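# Remove stained block from upright row, lay it flat

## Task

Pull the yellow-brown stained block out of the row of edge-standing blocks and lay it flat on an empty part of the bench, clear of the row. Then push the row together so the grey blocks once again stand against each other face to face. Finally release everything and move both grippers away.

## Robot and tools

Robot: two arms, left_arm and right_arm, each ending in a two-finger gripper. The names are labels only; they do not match the sides of any image. Everything happens on a table; nothing may be dropped or knocked off it, the arms must not collide or push on each other hard, and drops, slips, slams and very hard shoves are penalised. An occasional outside tug on a held part or a push on a loose object can happen.

Frames. Result lines report each gripper's end_effector_position (metres) and end_effector_quat_wxyz in a single scene frame: origin on the tabletop midway between the arms, +z up, +x out across the table, left_arm on the +y side. Reported hand positions can be somewhat wrong, especially at long reach. A gripper's own axes: fingers extend along its +z, and they open and close along its y. The reported position is the point between the pads, roughly 1 cm behind the fingertips.

Command row (used by execute_actions and move): exactly 14 numbers, each in [-1, 1], always all 14 even if one arm is idle. First left_arm: dx, dy, dz, rx, ry, rz, opening; then right_arm in the same order. dx..rz are an offset, expressed in that gripper's own axes, added to the gripper's pose as shown in the most recent result that displays it (before any such result in the scene, and for later calls inside one reply, the reference is where the robot stands when the action begins). Scale: 1.0 = 0.6 m for dx, dy, dz, and 1.0 = 180 degrees for rotation; rx, ry, rz form one rotation vector. Opening is not an offset: +1 fully open (0.094 m), -1 closed. Zero offsets do not mean "stay put"; they pull the gripper back to the reference pose.

execute_actions: argument "actions" is a list holding one item or none, plus optional "pictures" (boolean). Empty list = just report state (with pictures). An action item is {"rows": [...], "steps": n}: 1 to 15 rows, n from 1 to 15 (default 15, minimum 3 for an action); each row drives one control step of 1/30 s, and the last row repeats if rows run out. Every row is counted from the same reference pose, not from the previous row. A wait item is {"steps": n} with n up to 300, counted from the last result, so your reply time uses some of it. A refused call sends nothing. The last 3 steps of an action are held back and run while you write your next reply.

move: "target" is one 14-number row as above; "speed" in m/s, 0.002 to 0.5 (default 0.25), with rotation capped at twice that number in rad/s. Both grippers follow straight paths that finish together, lasting 0.5 to 10 s; longer ones are cut at 10 s. Paths ignore obstacles and the other arm. Faster contact hits harder, and aiming deeper past a contact presses harder. The opening is sent when the move starts. The result adds a "move:" line with the outcome (done, off_target, moving, held, fault), any limits (paced = target was clipped; held = a safety check blocked steps, after which the arm may jump faster than speed), and each gripper's remaining distance to its target.

wait: "seconds" from 0 to 10; sends nothing new. zoom_image: "camera" (cam_head_left, cam_head_right, cam_left_wrist, cam_right_wrist, all 504x504) and "region" [x0, y0, x1, y1] in pixels from the top-left, no larger than 504 by 504; gives a closer view of that camera's latest image. finished_scene: "scene" = the number of the current scene; irreversible, and the goal must hold at that moment.

Motion behaviour: per step, each commanded pose is limited to within 70 mm and 16 degrees of the measured pose; position wins over orientation if both can't be met. After an action, an arm only continues to its last clipped pose, so long moves need several calls. Arms tend to end a centimetre or more low and can sag on repeated zero offsets; to keep an arm still, send the correction back to its desired pose in the first call of a reply and zeros afterwards, raising the aim if it stays low. Elbows stop just short of straight. Joint limits (rad): waist -2.618..3.054, shoulder 0..3.142, elbow 0..3.142, wrist pitch -1.571..1.571, wrist yaw -1.571..1.571, wrist roll -2.094..2.094.

Result lines: per-arm poses; grip_measured (finger opening on the command scale; the final Joint positions value is the opening in metres; each gripper may be off by up to about 1 mm); "Hand target" (current controller goal, only when nothing is held back); "pose unreachable" (clearance check altered or blocked that arm's command); HELD marks steps where a row was not fully sent; FAULT lines for stopped arms; MOTOR HOT from 75 °C.

Gripping: command an opening about 0.03 under grip_measured for a firm hold, less for a light one. Pad force tops out near 50–62 N (thin parts under ~2 mm get less). Holding loads heats motors even while you think; at 90 °C that arm halts for 10 s, and at 100 °C it goes limp and falls, so don't hold longer than needed.

Each tool is called after "Emit:" as name(argument=value, ...), one argument or row to a line, values as JSON.

## Session

Emit:
execute_actions(
  actions=[],
)

Scene clock: 0.00 s of 4800.00 s.
left_arm: end_effector_position=(+0.4161, +0.3531, +0.3377) grip_measured=+1.000 end_effector_quat_wxyz=(+0.762, -0.406, +0.504, +0.036) | right_arm: end_effector_position=(+0.4523, -0.3445, +0.1757) grip_measured=+1.000 end_effector_quat_wxyz=(+0.253, -0.155, +0.930, +0.217)
Joint positions: left_arm=[-0.437  1.423  0.778  1.061 -1.156 -0.247  0.094] | right_arm=[-0.234  1.839  1.633 -1.083 -0.627 -0.569  0.094]
Joint velocities: left_arm=[-0.007 -0.012 -0.012 -0.051 -0.139 -0.007  0.   ] | right_arm=[-0.002 -0.007  0.007  0.066 -0.095 -0.022  0.   ]
Hand target (left_arm): +0.417, +0.352, +0.337; +0.761, -0.402, +0.508, +0.039
Hand target (right_arm): +0.452, -0.343, +0.179; +0.257, -0.157, +0.928, +0.220

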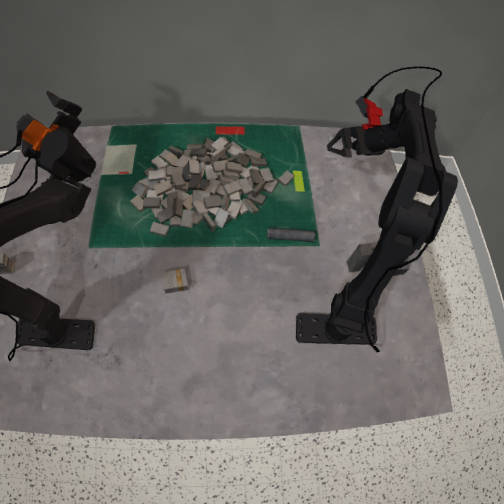

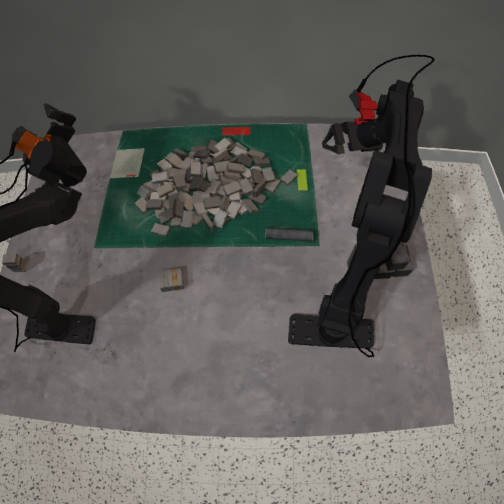

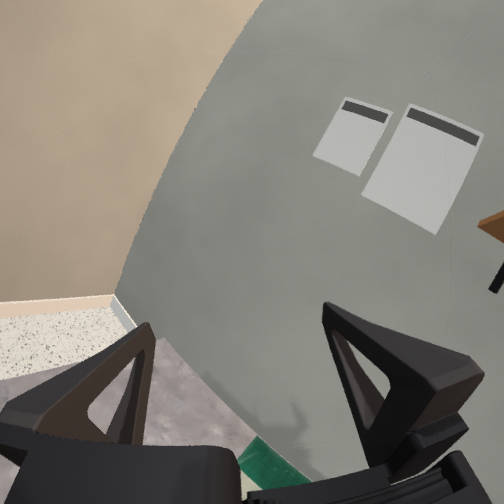

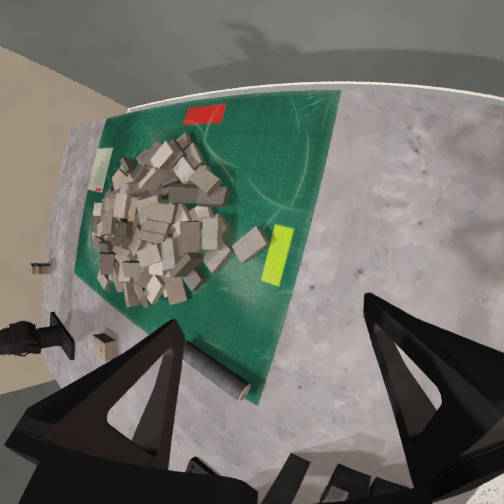

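Emit:
zoom_image(
  camera="cam_head_left",
  region=[140, 250, 210, 310],
)

Emit:
zoom_image(
  camera="cam_head_right",
  region=[140, 250, 210, 310],
)

Region (140, 250, 210, 310) of cam_head_left's 504x504 image, scaled by 7.200, with more detail than that image has; it fills the top 432 rows of this view, and the rest is white.

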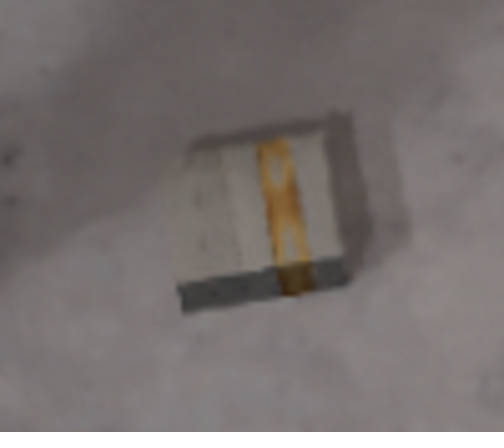

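Region (140, 250, 210, 310) of cam_head_right's 504x504 image, scaled by 7.200, with more detail than that image has; it fills the top 432 rows of this view, and the rest is white.

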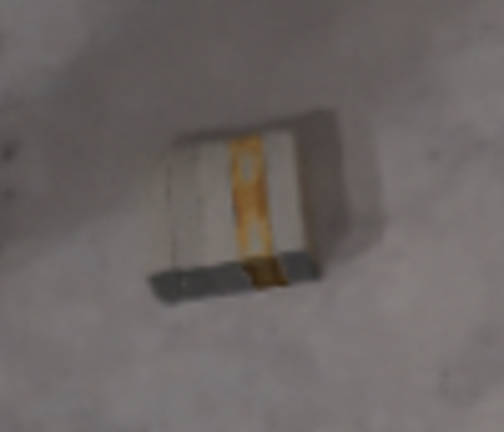

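Emit:
move(
  target=[0.212,0.05,-0.708,-0.372,0.409,-0.05,1,0,0,0,0,0,0,1],
)

Scene clock: 10.30 s of 4800.00 s.
left_arm: end_effector_position=(+0.1469, +0.0415, +0.1573) grip_measured=+1.000 end_effector_quat_wxyz=(-0.241, +0.491, -0.523, +0.653) | right_arm: end_effector_position=(+0.4522, -0.3448, +0.1755) grip_measured=+1.000 end_effector_quat_wxyz=(+0.253, -0.155, +0.930, +0.216)
Joint positions: left_arm=[-1.749  1.629  0.395  1.118 -1.308 -2.083  0.094] | right_arm=[-0.234  1.839  1.633 -1.083 -0.625 -0.569  0.094]
Joint velocities: left_arm=[-0.002 -0.144 -0.09  -0.139  0.212 -0.051  0.   ] | right_arm=[0.007 0.017 0.022 0.037 0.022 0.007 0.   ]
Hand target (left_arm): +0.151, +0.046, +0.151; -0.247, +0.480, -0.542, +0.644
Hand target (right_arm): +0.452, -0.344, +0.176; +0.253, -0.155, +0.930, +0.217
Off the commanded pose (left_arm): 0.012 m, 88 deg; orientation clipped at the last step of the last action.
Off the commanded pose (right_arm): 0.000 m, 0 deg.
joint sent to its limit (left arm) — the command would take joint 6 (wrist roll) past its lower limit, so that joint was sent only as far as its limit.
Kept back: nothing.
move: moving (left_arm; no rest 5 s after the path's end); limits=paced

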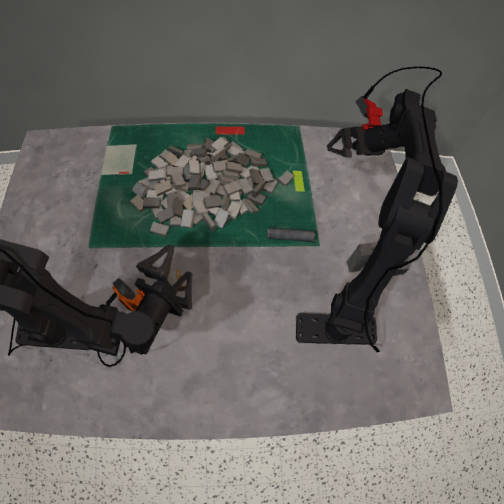

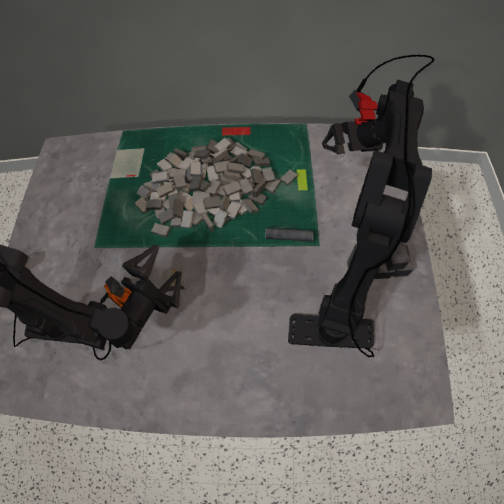

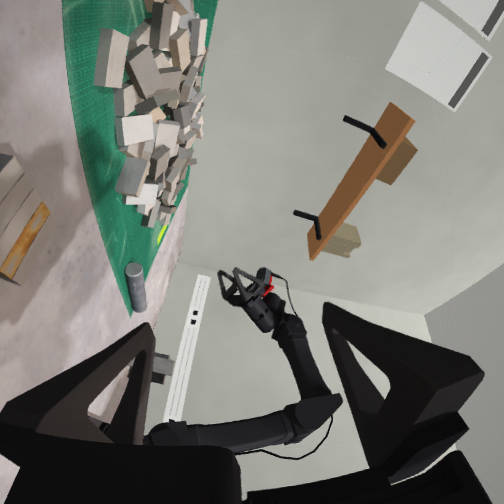

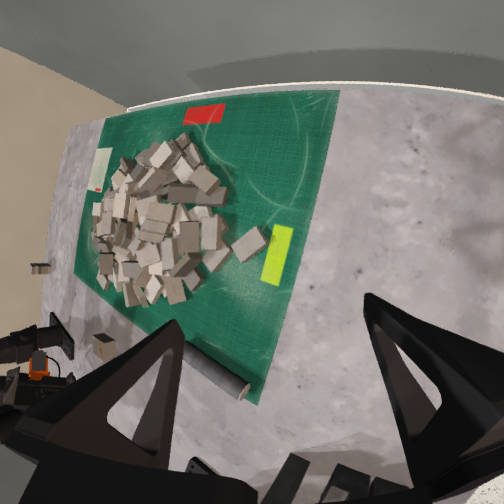

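Emit:
move(
  target=[0,0,-0.1,0,0,0.6,1,0,0,0,0,0,0,1],
  speed=0.5,
)

Scene clock: 13.30 s of 4800.00 s.
left_arm: end_effector_position=(+0.0976, +0.0711, +0.1482) grip_measured=+1.000 end_effector_quat_wxyz=(+0.673, +0.139, +0.700, -0.194) | right_arm: end_effector_position=(+0.4522, -0.3451, +0.1752) grip_measured=+1.000 end_effector_quat_wxyz=(+0.252, -0.155, +0.931, +0.215)
Joint positions: left_arm=[-1.987  1.529  0.39   0.643 -1.531 -0.579  0.094] | right_arm=[-0.234  1.839  1.633 -1.083 -0.622 -0.569  0.094]
Joint velocities: left_arm=[-0.002  0.012 -0.002 -0.037 -0.037 -0.022  0.   ] | right_arm=[-0.017 -0.012 -0.022  0.007 -0.037 -0.051  0.   ]
Hand target (left_arm): +0.093, +0.068, +0.158; +0.675, +0.138, +0.698, -0.196
Hand target (right_arm): +0.452, -0.345, +0.175; +0.253, -0.155, +0.930, +0.216
Off the commanded pose (left_arm): 0.012 m, 1 deg.
Off the commanded pose (right_arm): 0.000 m, 0 deg.
Kept back: nothing.
move: off_target (left_arm)

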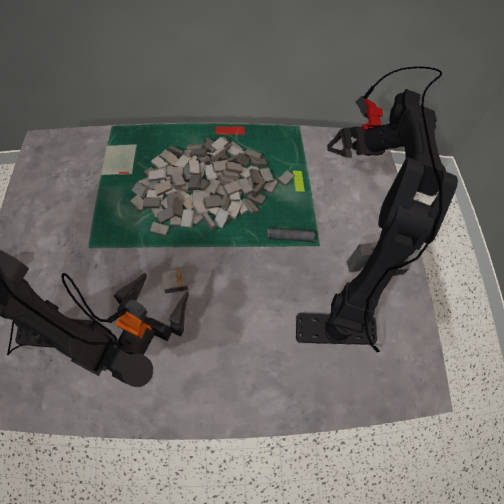

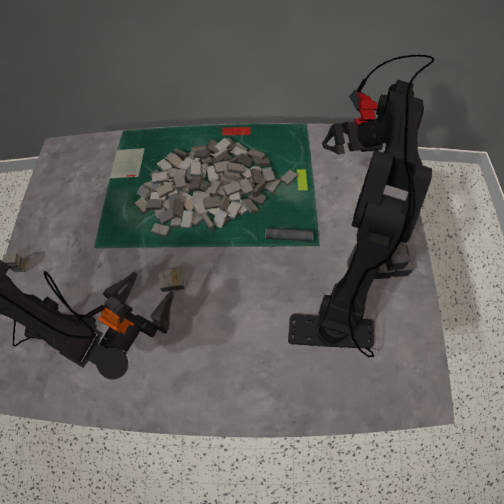

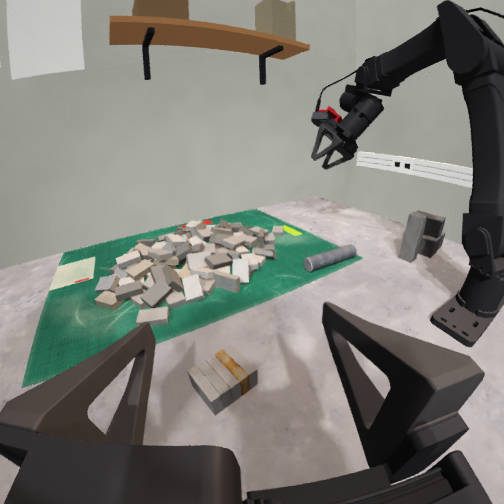

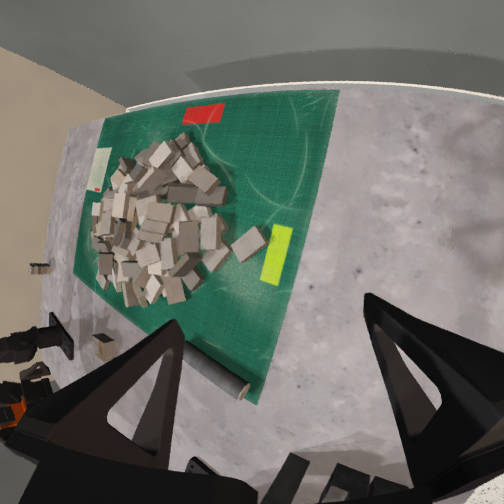

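Emit:
move(
  target=[0,0.5,0,0,0,0,1,0.283,0.675,0.2,-0.018,0.228,-0.379,1],
)

Scene clock: 17.07 s of 4800.00 s.
left_arm: end_effector_position=(+0.1798, +0.2131, +0.1583) grip_measured=+1.000 end_effector_quat_wxyz=(+0.669, +0.049, +0.715, -0.196) | right_arm: end_effector_position=(+0.1955, +0.0241, +0.1172) grip_measured=+1.000 end_effector_quat_wxyz=(-0.009, +0.710, -0.704, +0.012)
Joint positions: left_arm=[-1.823  0.326  0.025 -0.052 -1.489 -0.569  0.094] | right_arm=[ 1.242  1.955  1.724 -1.331  0.028 -0.435  0.094]
Joint velocities: left_arm=[-0.002 -0.007  0.007  0.037  0.022 -0.037  0.   ] | right_arm=[-0.002 -0.012 -0.002 -0.051 -0.022 -0.051  0.   ]
Hand target (left_arm): +0.179, +0.212, +0.157; +0.669, +0.057, +0.715, -0.192
Hand target (right_arm): +0.198, +0.025, +0.120; -0.009, +0.707, -0.707, +0.015
Off the commanded pose (left_arm): 0.140 m, 10 deg; position clipped at the last step of the last action.
Off the commanded pose (right_arm): 0.008 m, 2 deg.
Kept back: nothing.
move: held (left_arm); limits=paced,held; held on 51 of 103 steps (left_arm), including the last (left_arm)
pose unreachable (left arm): on one or more control steps of this call this arm could not follow its commanded pose, so it was not sent that pose on those steps. On the call's last step it was still not sent that pose. It may still have moved: this result reports where it is.
cause: the commanded pose would bring two parts of the arm too close to each other (its upper arm (the part past joint 2) and its wrist (the part past joint 5), with joints 3 (elbow) to 5 (wrist yaw) between them).

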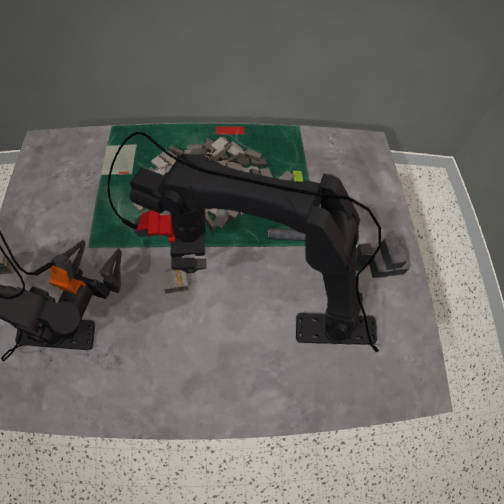

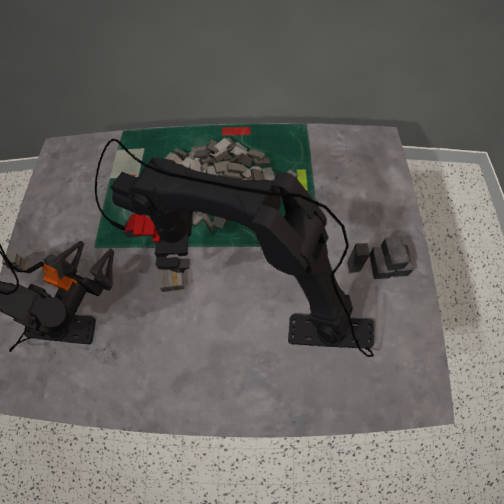

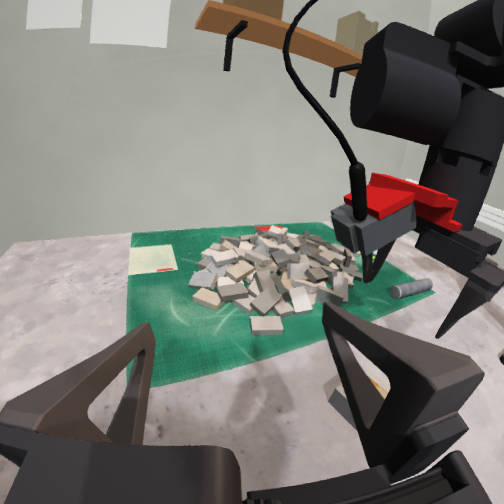

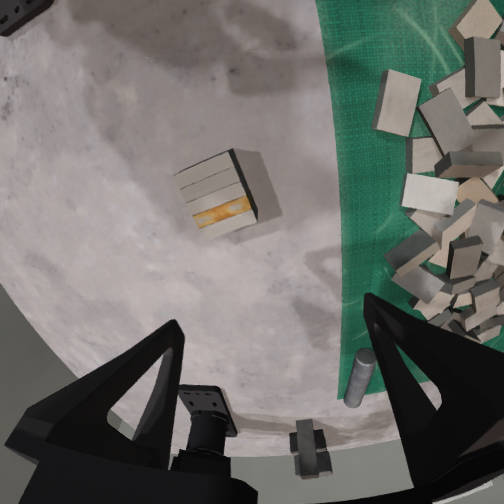

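Emit:
move(
  target=[0,0,0,0,0,0,1,-0.027,0.05,0.078,0,0,-0.1,1],
)

Scene clock: 18.50 s of 4800.00 s.
left_arm: end_effector_position=(+0.1798, +0.2131, +0.1584) grip_measured=+1.000 end_effector_quat_wxyz=(+0.669, +0.049, +0.715, -0.197) | right_arm: end_effector_position=(+0.1680, +0.0402, +0.0776) grip_measured=+1.000 end_effector_quat_wxyz=(-0.012, +0.808, -0.589, +0.011)
Joint positions: left_arm=[-1.823  0.326  0.025 -0.051 -1.489 -0.569  0.094] | right_arm=[ 1.326  1.974  1.592 -1.172  0.028 -0.651  0.094]
Joint velocities: left_arm=[-0.007 -0.007  0.002 -0.037  0.007 -0.007  0.   ] | right_arm=[-0.007 -0.022 -0.002  0.007 -0.022 -0.007  0.   ]
Hand target (left_arm): +0.180, +0.213, +0.158; +0.669, +0.049, +0.715, -0.196
Hand target (right_arm): +0.166, +0.040, +0.070; -0.007, +0.812, -0.584, +0.013
Off the commanded pose (left_arm): 0.000 m, 0 deg.
Off the commanded pose (right_arm): 0.008 m, 1 deg.
Kept back: nothing.
move: done

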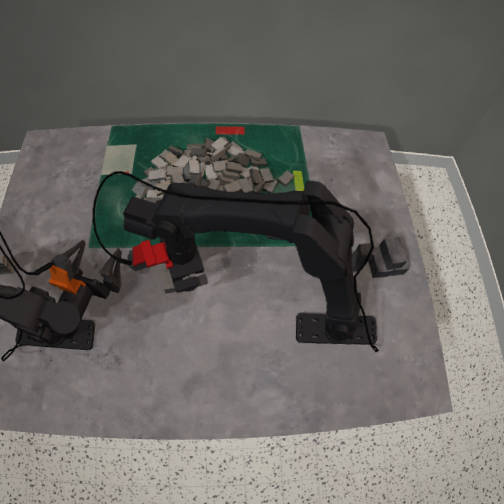

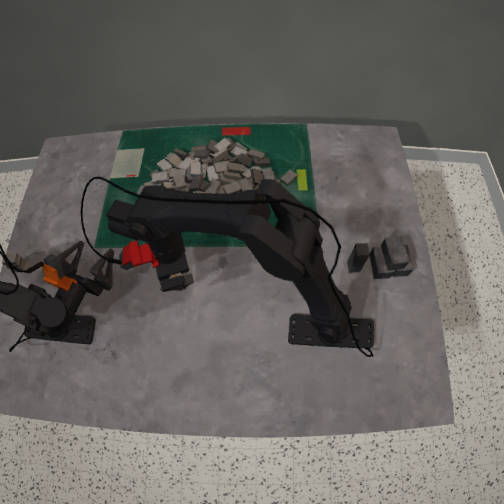

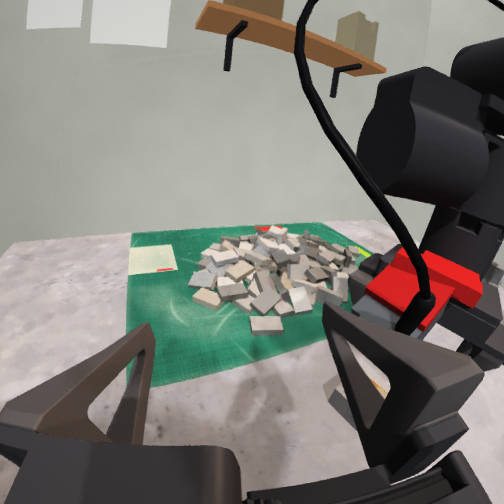

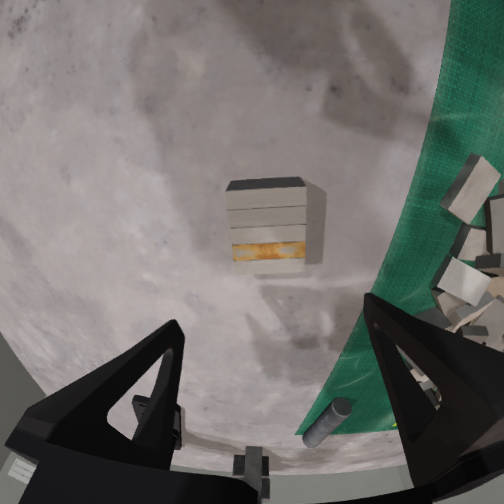

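Emit:
move(
  target=[0,0,0,0,0,0,1,0,0,0.045,0,0,0,0.3],
  speed=0.1,
)

Scene clock: 19.67 s of 4800.00 s.
left_arm: end_effector_position=(+0.1798, +0.2131, +0.1585) grip_measured=+1.000 end_effector_quat_wxyz=(+0.669, +0.048, +0.715, -0.197) | right_arm: end_effector_position=(+0.1689, +0.0428, +0.0622) grip_measured=+0.302 end_effector_quat_wxyz=(-0.023, +0.808, -0.589, +0.008)
Joint positions: left_arm=[-1.823  0.326  0.025 -0.05  -1.489 -0.569  0.094] | right_arm=[ 1.326  1.974  1.53  -1.088  0.028 -0.652  0.061]
Joint velocities: left_arm=[-0.002  0.002 -0.002 -0.095 -0.007 -0.007  0.   ] | right_arm=[-0.012 -0.007 -0.012 -0.081 -0.037 -0.007 -0.001]
Hand target (left_arm): +0.180, +0.213, +0.158; +0.669, +0.049, +0.715, -0.196
Hand target (right_arm): +0.168, +0.040, +0.051; -0.012, +0.808, -0.589, +0.011
Off the commanded pose (left_arm): 0.000 m, 0 deg.
Off the commanded pose (right_arm): 0.012 m, 1 deg.
Kept back: nothing.
move: off_target (right_arm)

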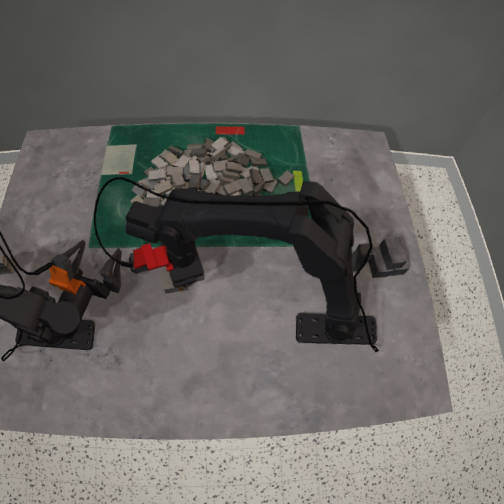

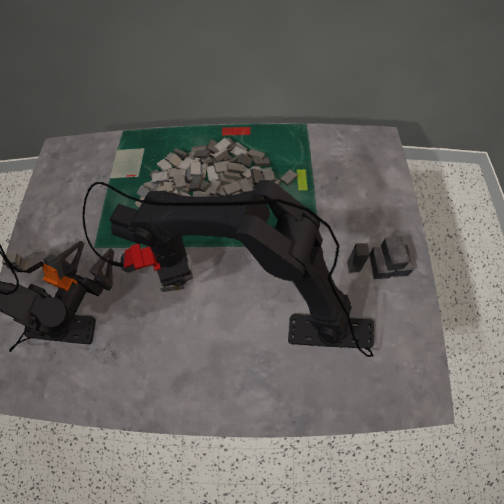

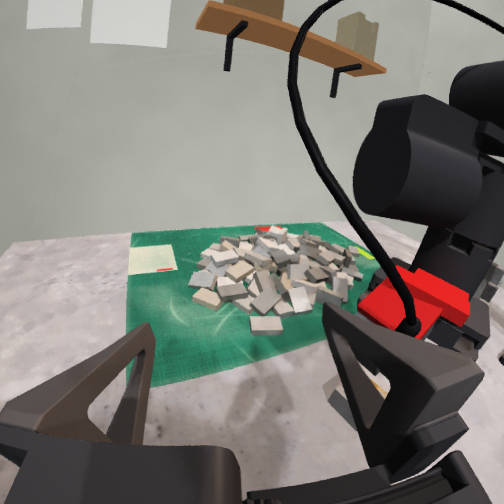

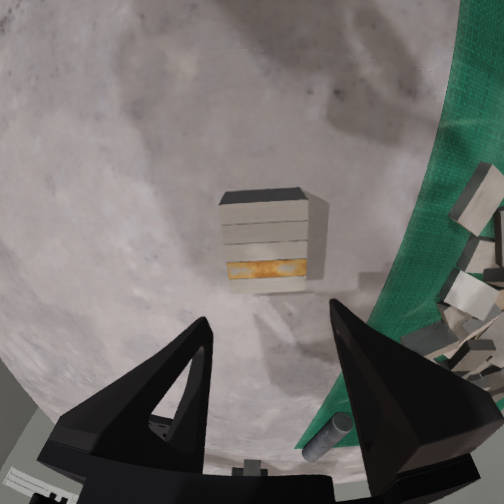

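Emit:
move(
  target=[0,0,0,0,0,0,1,-0.024,0,0.045,0,0,0,0.6],
  speed=0.1,
)

Scene clock: 20.73 s of 4800.00 s.
left_arm: end_effector_position=(+0.1798, +0.2130, +0.1586) grip_measured=+1.000 end_effector_quat_wxyz=(+0.669, +0.048, +0.715, -0.197) | right_arm: end_effector_position=(+0.1669, +0.0549, +0.0406) grip_measured=+0.598 end_effector_quat_wxyz=(-0.023, +0.808, -0.588, +0.008)
Joint positions: left_arm=[-1.823  0.326  0.025 -0.049 -1.489 -0.569  0.094] | right_arm=[ 1.342  2.034  1.53  -1.028  0.028 -0.638  0.075]
Joint velocities: left_arm=[-0.012 -0.007 -0.002  0.007 -0.007 -0.022  0.   ] | right_arm=[-0.007 -0.002  0.002 -0.037 -0.007  0.022 -0.   ]
Hand target (left_arm): +0.180, +0.213, +0.158; +0.669, +0.048, +0.715, -0.197
Hand target (right_arm): +0.165, +0.057, +0.036; -0.023, +0.808, -0.589, +0.008
Off the commanded pose (left_arm): 0.000 m, 0 deg.
Off the commanded pose (right_arm): 0.006 m, 0 deg.
Kept back: nothing.
move: done

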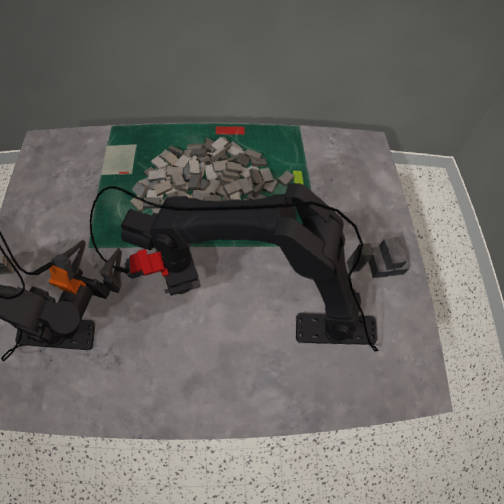

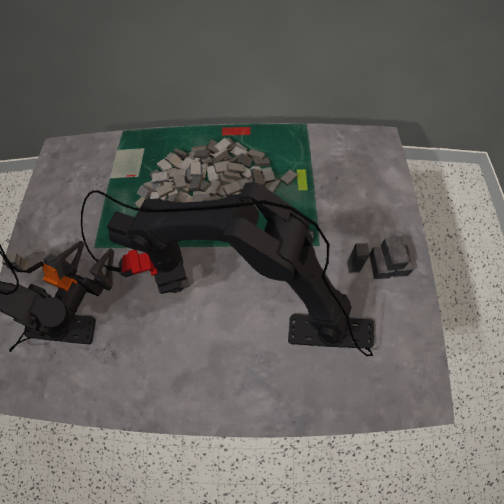

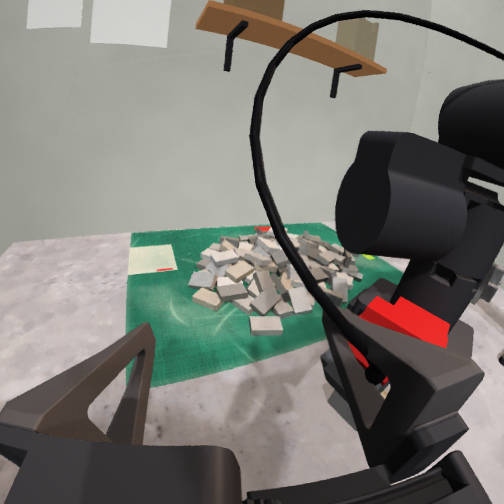

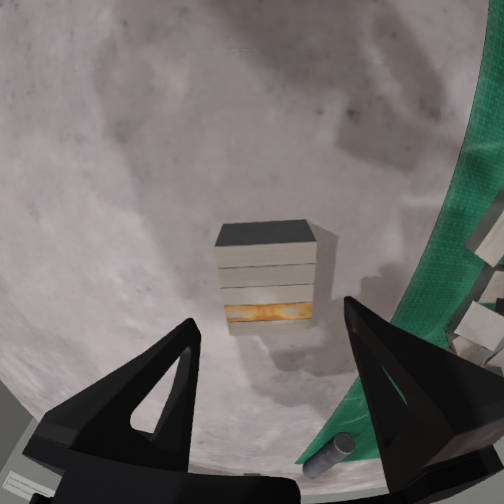

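Emit:
move(
  target=[0,0,0,0,0,0,1,0,0,0.033,0,0,0,0.6],
  speed=0.1,
)

Scene clock: 21.80 s of 4800.00 s.
left_arm: end_effector_position=(+0.1798, +0.2130, +0.1587) grip_measured=+1.000 end_effector_quat_wxyz=(+0.669, +0.047, +0.715, -0.198) | right_arm: end_effector_position=(+0.1680, +0.0583, +0.0301) grip_measured=+0.598 end_effector_quat_wxyz=(-0.030, +0.808, -0.589, +0.006)
Joint positions: left_arm=[-1.823  0.326  0.025 -0.047 -1.489 -0.569  0.094] | right_arm=[ 1.342  2.045  1.502 -0.974  0.028 -0.637  0.075]
Joint velocities: left_arm=[ 0.002 -0.007  0.007 -0.022 -0.007 -0.037  0.   ] | right_arm=[ 0.017 -0.012 -0.002  0.051 -0.051 -0.022  0.001]
Hand target (left_arm): +0.180, +0.213, +0.159; +0.669, +0.048, +0.715, -0.197
Hand target (right_arm): +0.167, +0.055, +0.021; -0.022, +0.808, -0.589, +0.008
Off the commanded pose (left_arm): 0.000 m, 0 deg.
Off the commanded pose (right_arm): 0.010 m, 1 deg.
Kept back: nothing.
move: done

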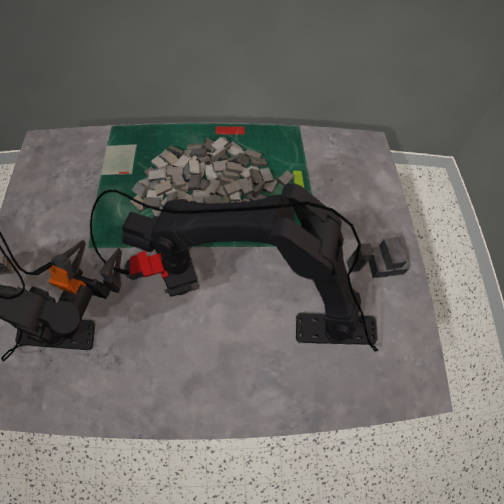

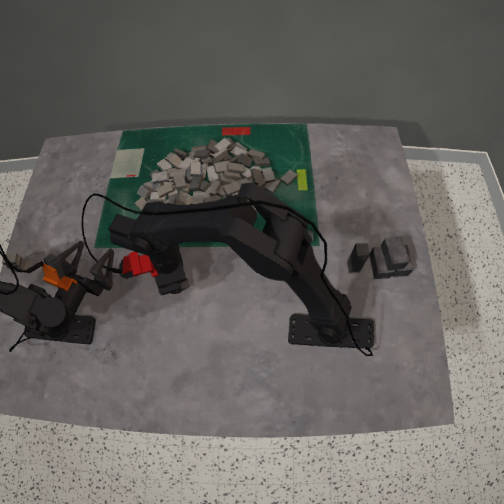

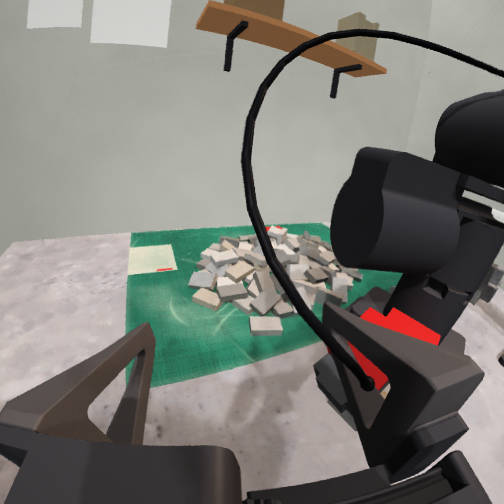

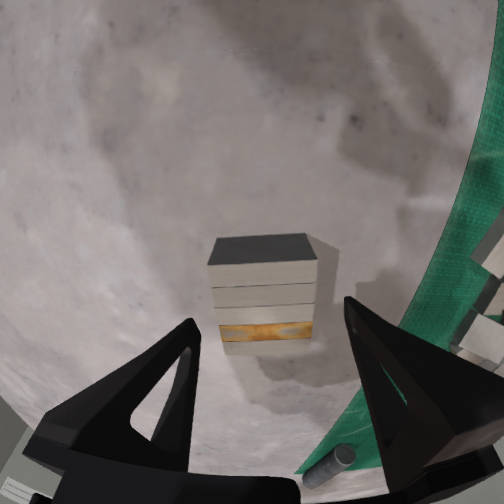

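Emit:
move(
  target=[0,0,0,0,0,0,1,0.02,0,0.012,0,0,0,0.6],
  speed=0.1,
)

Scene clock: 22.77 s of 4800.00 s.
left_arm: end_effector_position=(+0.1798, +0.2129, +0.1588) grip_measured=+1.000 end_effector_quat_wxyz=(+0.668, +0.047, +0.715, -0.198) | right_arm: end_effector_position=(+0.1692, +0.0472, +0.0178) grip_measured=+0.598 end_effector_quat_wxyz=(-0.018, +0.808, -0.589, +0.009)
Joint positions: left_arm=[-1.823  0.326  0.025 -0.046 -1.489 -0.569  0.094] | right_arm=[ 1.329  2.045  1.451 -0.948  0.028 -0.649  0.075]
Joint velocities: left_arm=[ 0.007 -0.017 -0.012  0.007  0.066  0.022  0.   ] | right_arm=[-0.027 -0.007  0.002  0.022 -0.051  0.022 -0.001]
Hand target (left_arm): +0.180, +0.213, +0.159; +0.669, +0.048, +0.715, -0.198
Hand target (right_arm): +0.172, +0.047, +0.022; -0.029, +0.808, -0.589, +0.006
Off the commanded pose (left_arm): 0.000 m, 0 deg.
Off the commanded pose (right_arm): 0.006 m, 1 deg.
Kept back: nothing.
move: done

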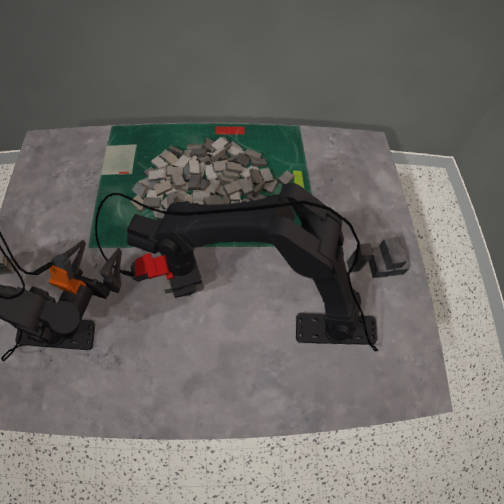

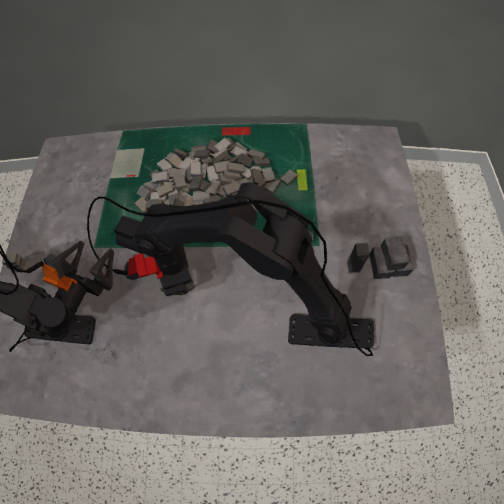

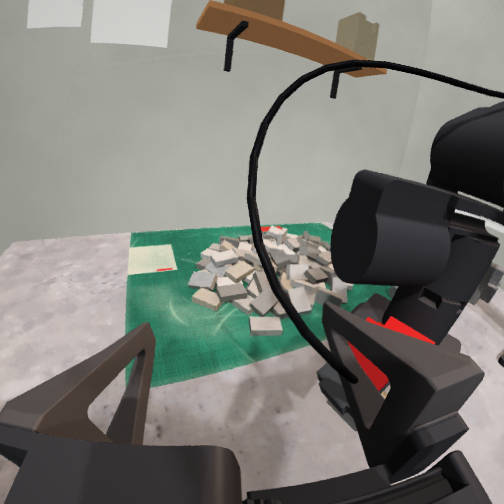

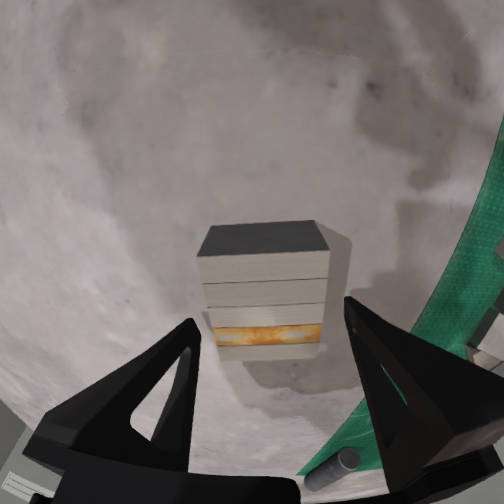

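Emit:
move(
  target=[0,0,0,0,0,0,1,0,0,-0.004,0,0,0,0.15],
  speed=0.05,
)

Emit:
zoom_image(
  camera="cam_right_wrist",
  region=[150, 200, 400, 420],
)

Scene clock: 23.70 s of 4800.00 s.
left_arm: end_effector_position=(+0.1797, +0.2129, +0.1589) grip_measured=+1.000 end_effector_quat_wxyz=(+0.668, +0.047, +0.715, -0.199) | right_arm: end_effector_position=(+0.1694, +0.0478, +0.0178) grip_measured=+0.152 end_effector_quat_wxyz=(-0.019, +0.808, -0.589, +0.009)
Joint positions: left_arm=[-1.823  0.326  0.025 -0.044 -1.489 -0.569  0.094] | right_arm=[ 1.329  2.045  1.451 -0.945  0.028 -0.649  0.054]
Joint velocities: left_arm=[-0.012 -0.007 -0.002  0.037 -0.022 -0.007  0.   ] | right_arm=[-0.007 -0.012  0.007  0.022  0.007  0.022 -0.001]
Hand target (left_arm): +0.180, +0.213, +0.159; +0.668, +0.047, +0.715, -0.198
Hand target (right_arm): +0.169, +0.047, +0.020; -0.018, +0.808, -0.589, +0.009
Off the commanded pose (left_arm): 0.000 m, 0 deg.
Off the commanded pose (right_arm): 0.002 m, 0 deg.
Kept back: nothing.
move: done

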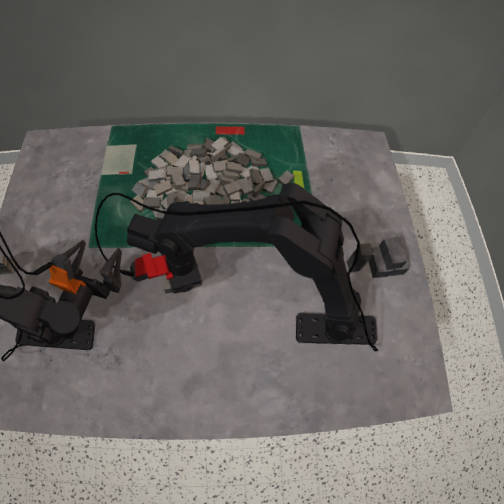

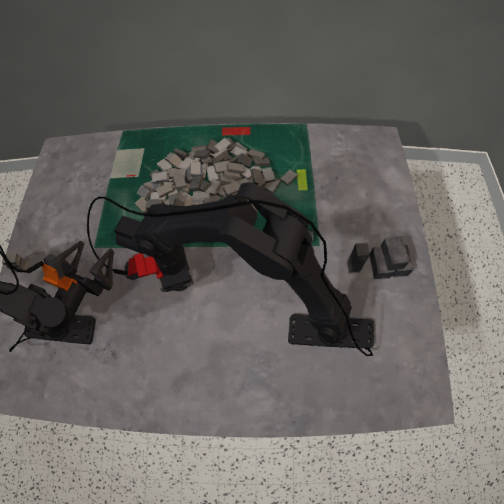

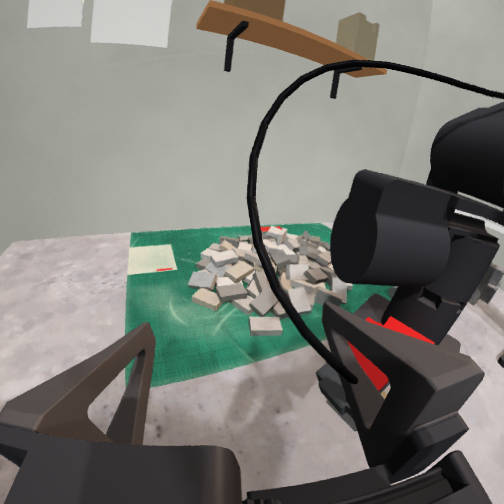

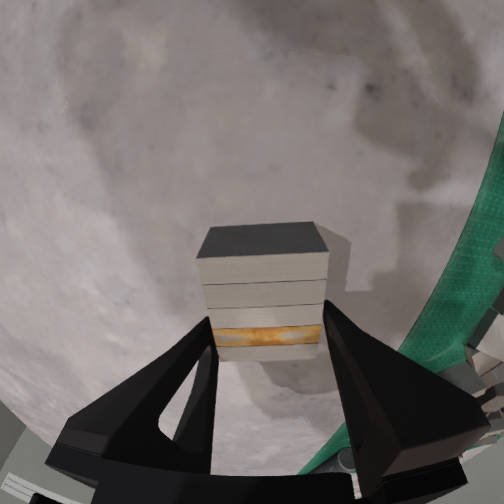

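Region (150, 200, 400, 420) of cam_right_wrist's 504x504 image, scaled by 2.016, with more detail than that image has; it fills the top 444 rows of this view, and the rest is white.

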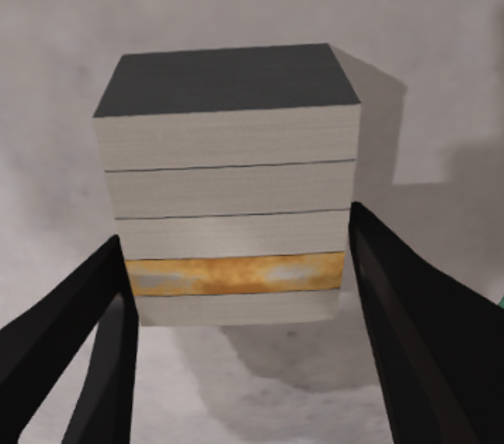

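Emit:
move(
  target=[0,0,0,0,0,0,1,0.022,0,0,0,0,0,0.25],
  speed=0.05,
)

Emit:
move(
  target=[0,0,0,0,0,0,1,0,0,0,0,0,0,-0.12],
)

Emit:
move(
  target=[0,0,0,0,0,0,1,0.06,0,-0.004,0,0,0,-0.12],
  speed=0.05,
)

Scene clock: 24.80 s of 4800.00 s.
left_arm: end_effector_position=(+0.1797, +0.2129, +0.1590) grip_measured=+1.000 end_effector_quat_wxyz=(+0.668, +0.046, +0.715, -0.199) | right_arm: end_effector_position=(+0.1712, +0.0360, +0.0139) grip_measured=+0.248 end_effector_quat_wxyz=(-0.010, +0.808, -0.589, +0.012)
Joint positions: left_arm=[-1.823  0.326  0.025 -0.043 -1.489 -0.569  0.094] | right_arm=[ 1.315  2.03   1.412 -0.94   0.028 -0.664  0.059]
Joint velocities: left_arm=[-0.012 -0.002  0.012 -0.007  0.051 -0.066  0.   ] | right_arm=[ 0.002 -0.007  0.007  0.022 -0.007  0.037 -0.001]
Hand target (left_arm): +0.180, +0.213, +0.159; +0.668, +0.047, +0.715, -0.199
Hand target (right_arm): +0.174, +0.035, +0.017; -0.019, +0.808, -0.589, +0.009
Off the commanded pose (left_arm): 0.000 m, 0 deg.
Off the commanded pose (right_arm): 0.005 m, 1 deg.
Kept back: nothing.
move: done

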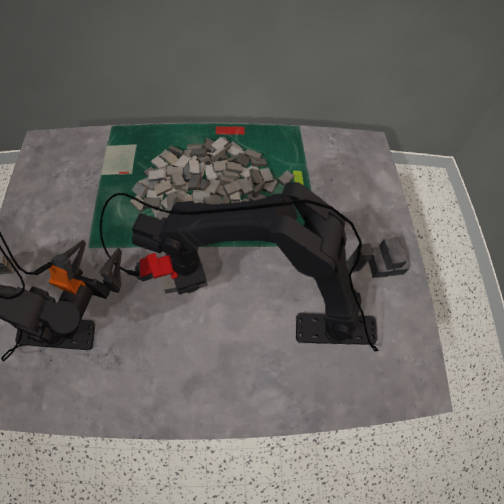

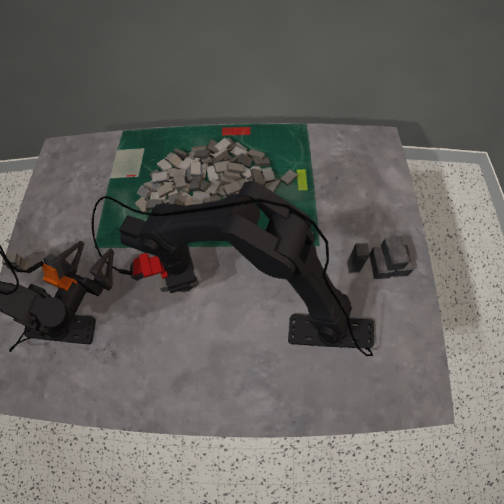

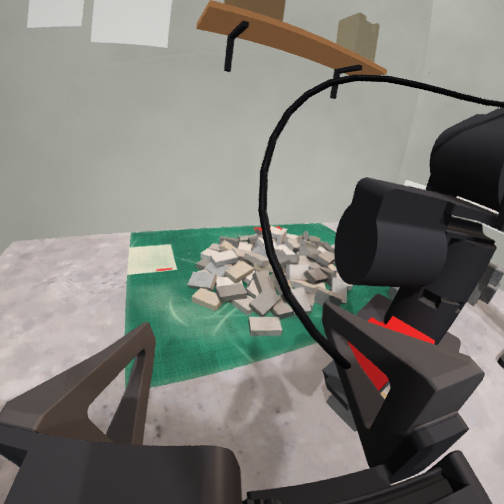

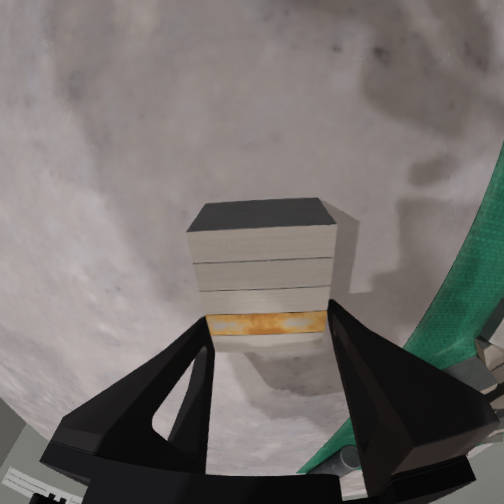

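Scene clock: 25.30 s of 4800.00 s.
left_arm: end_effector_position=(+0.1797, +0.2128, +0.1591) grip_measured=+1.000 end_effector_quat_wxyz=(+0.668, +0.046, +0.715, -0.200) | right_arm: end_effector_position=(+0.1716, +0.0360, +0.0139) grip_measured=-0.080 end_effector_quat_wxyz=(-0.011, +0.808, -0.589, +0.013)
Joint positions: left_arm=[-1.823  0.326  0.025 -0.042 -1.489 -0.569  0.094] | right_arm=[ 1.315  2.03   1.412 -0.939  0.031 -0.664  0.043]
Joint velocities: left_arm=[-0.002 -0.017 -0.007 -0.066  0.022  0.007  0.   ] | right_arm=[ 0.022  0.012 -0.007  0.007 -0.037 -0.007  0.   ]
Hand target (left_arm): +0.180, +0.213, +0.159; +0.668, +0.046, +0.715, -0.199
Hand target (right_arm): +0.171, +0.036, +0.014; -0.010, +0.808, -0.589, +0.012
Off the commanded pose (left_arm): 0.000 m, 0 deg.
Off the commanded pose (right_arm): 0.000 m, 0 deg.
Kept back: nothing.
move: done

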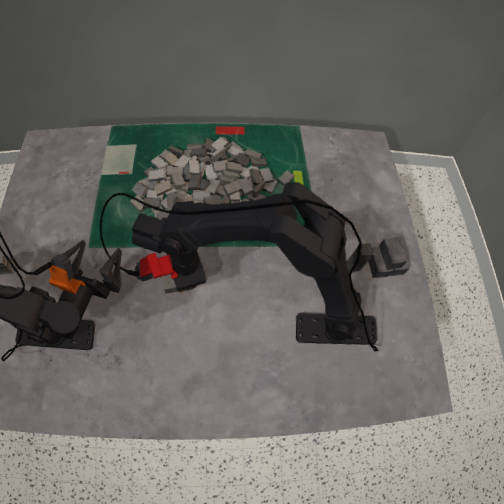

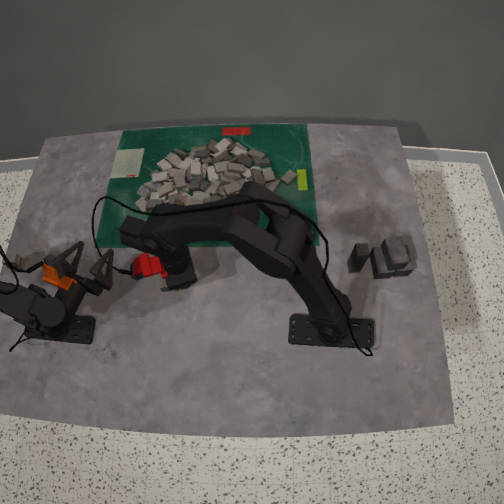

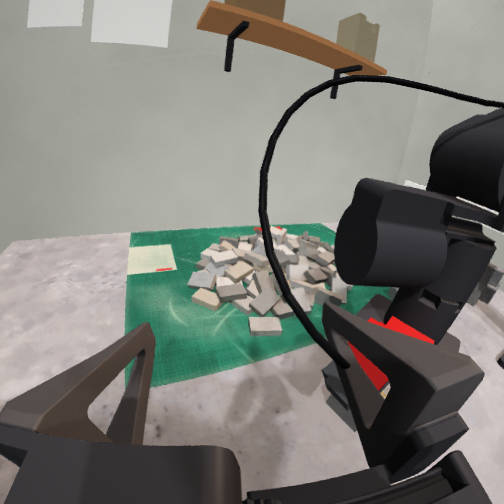

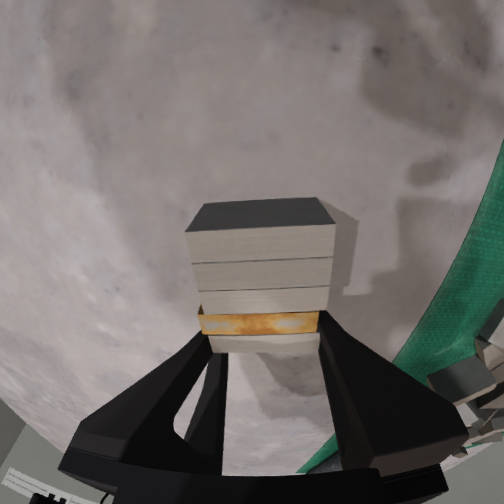

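Scene clock: 26.33 s of 4800.00 s.
left_arm: end_effector_position=(+0.1797, +0.2128, +0.1592) grip_measured=+1.000 end_effector_quat_wxyz=(+0.668, +0.045, +0.715, -0.200) | right_arm: end_effector_position=(+0.1813, +0.0061, +0.0137) grip_measured=-0.080 end_effector_quat_wxyz=(-0.007, +0.808, -0.589, +0.013)
Joint positions: left_arm=[-1.823  0.326  0.025 -0.041 -1.489 -0.569  0.094] | right_arm=[ 1.258  1.952  1.298 -0.909  0.028 -0.719  0.043]
Joint velocities: left_arm=[-0.007 -0.022 -0.017 -0.037  0.037 -0.007  0.   ] | right_arm=[ 0.022 -0.002 -0.007 -0.051 -0.022 -0.007  0.001]
Hand target (left_arm): +0.180, +0.213, +0.159; +0.668, +0.046, +0.715, -0.200
Hand target (right_arm): +0.183, +0.002, +0.016; -0.010, +0.808, -0.589, +0.013
Off the commanded pose (left_arm): 0.000 m, 0 deg.
Off the commanded pose (right_arm): 0.005 m, 0 deg.
Kept back: nothing.
move: done

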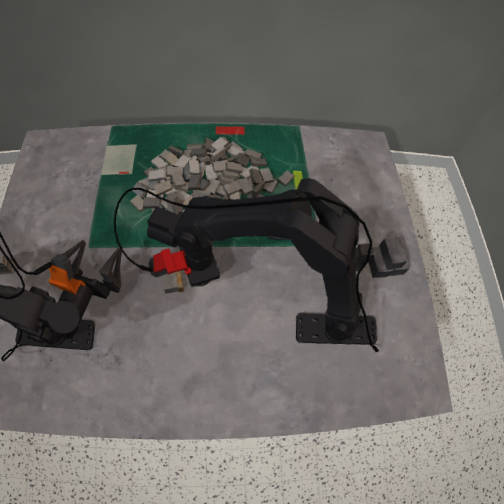

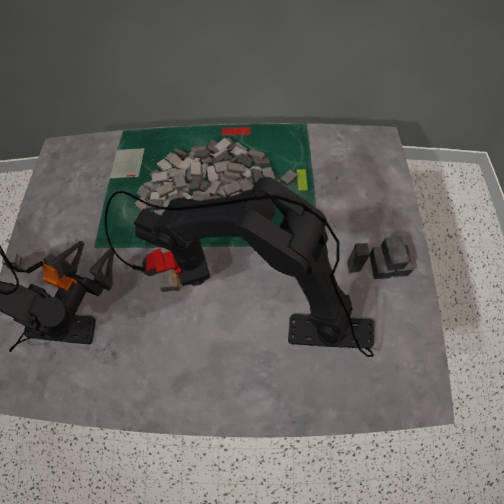

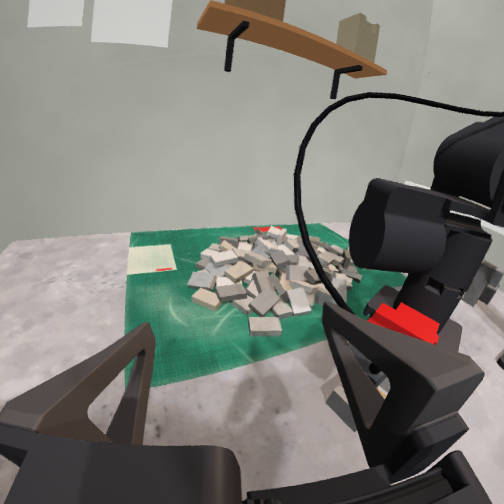

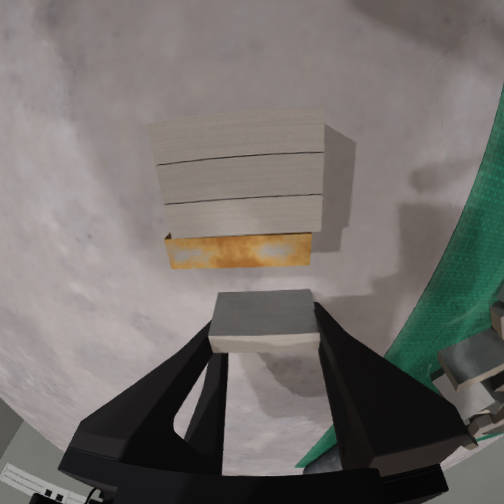

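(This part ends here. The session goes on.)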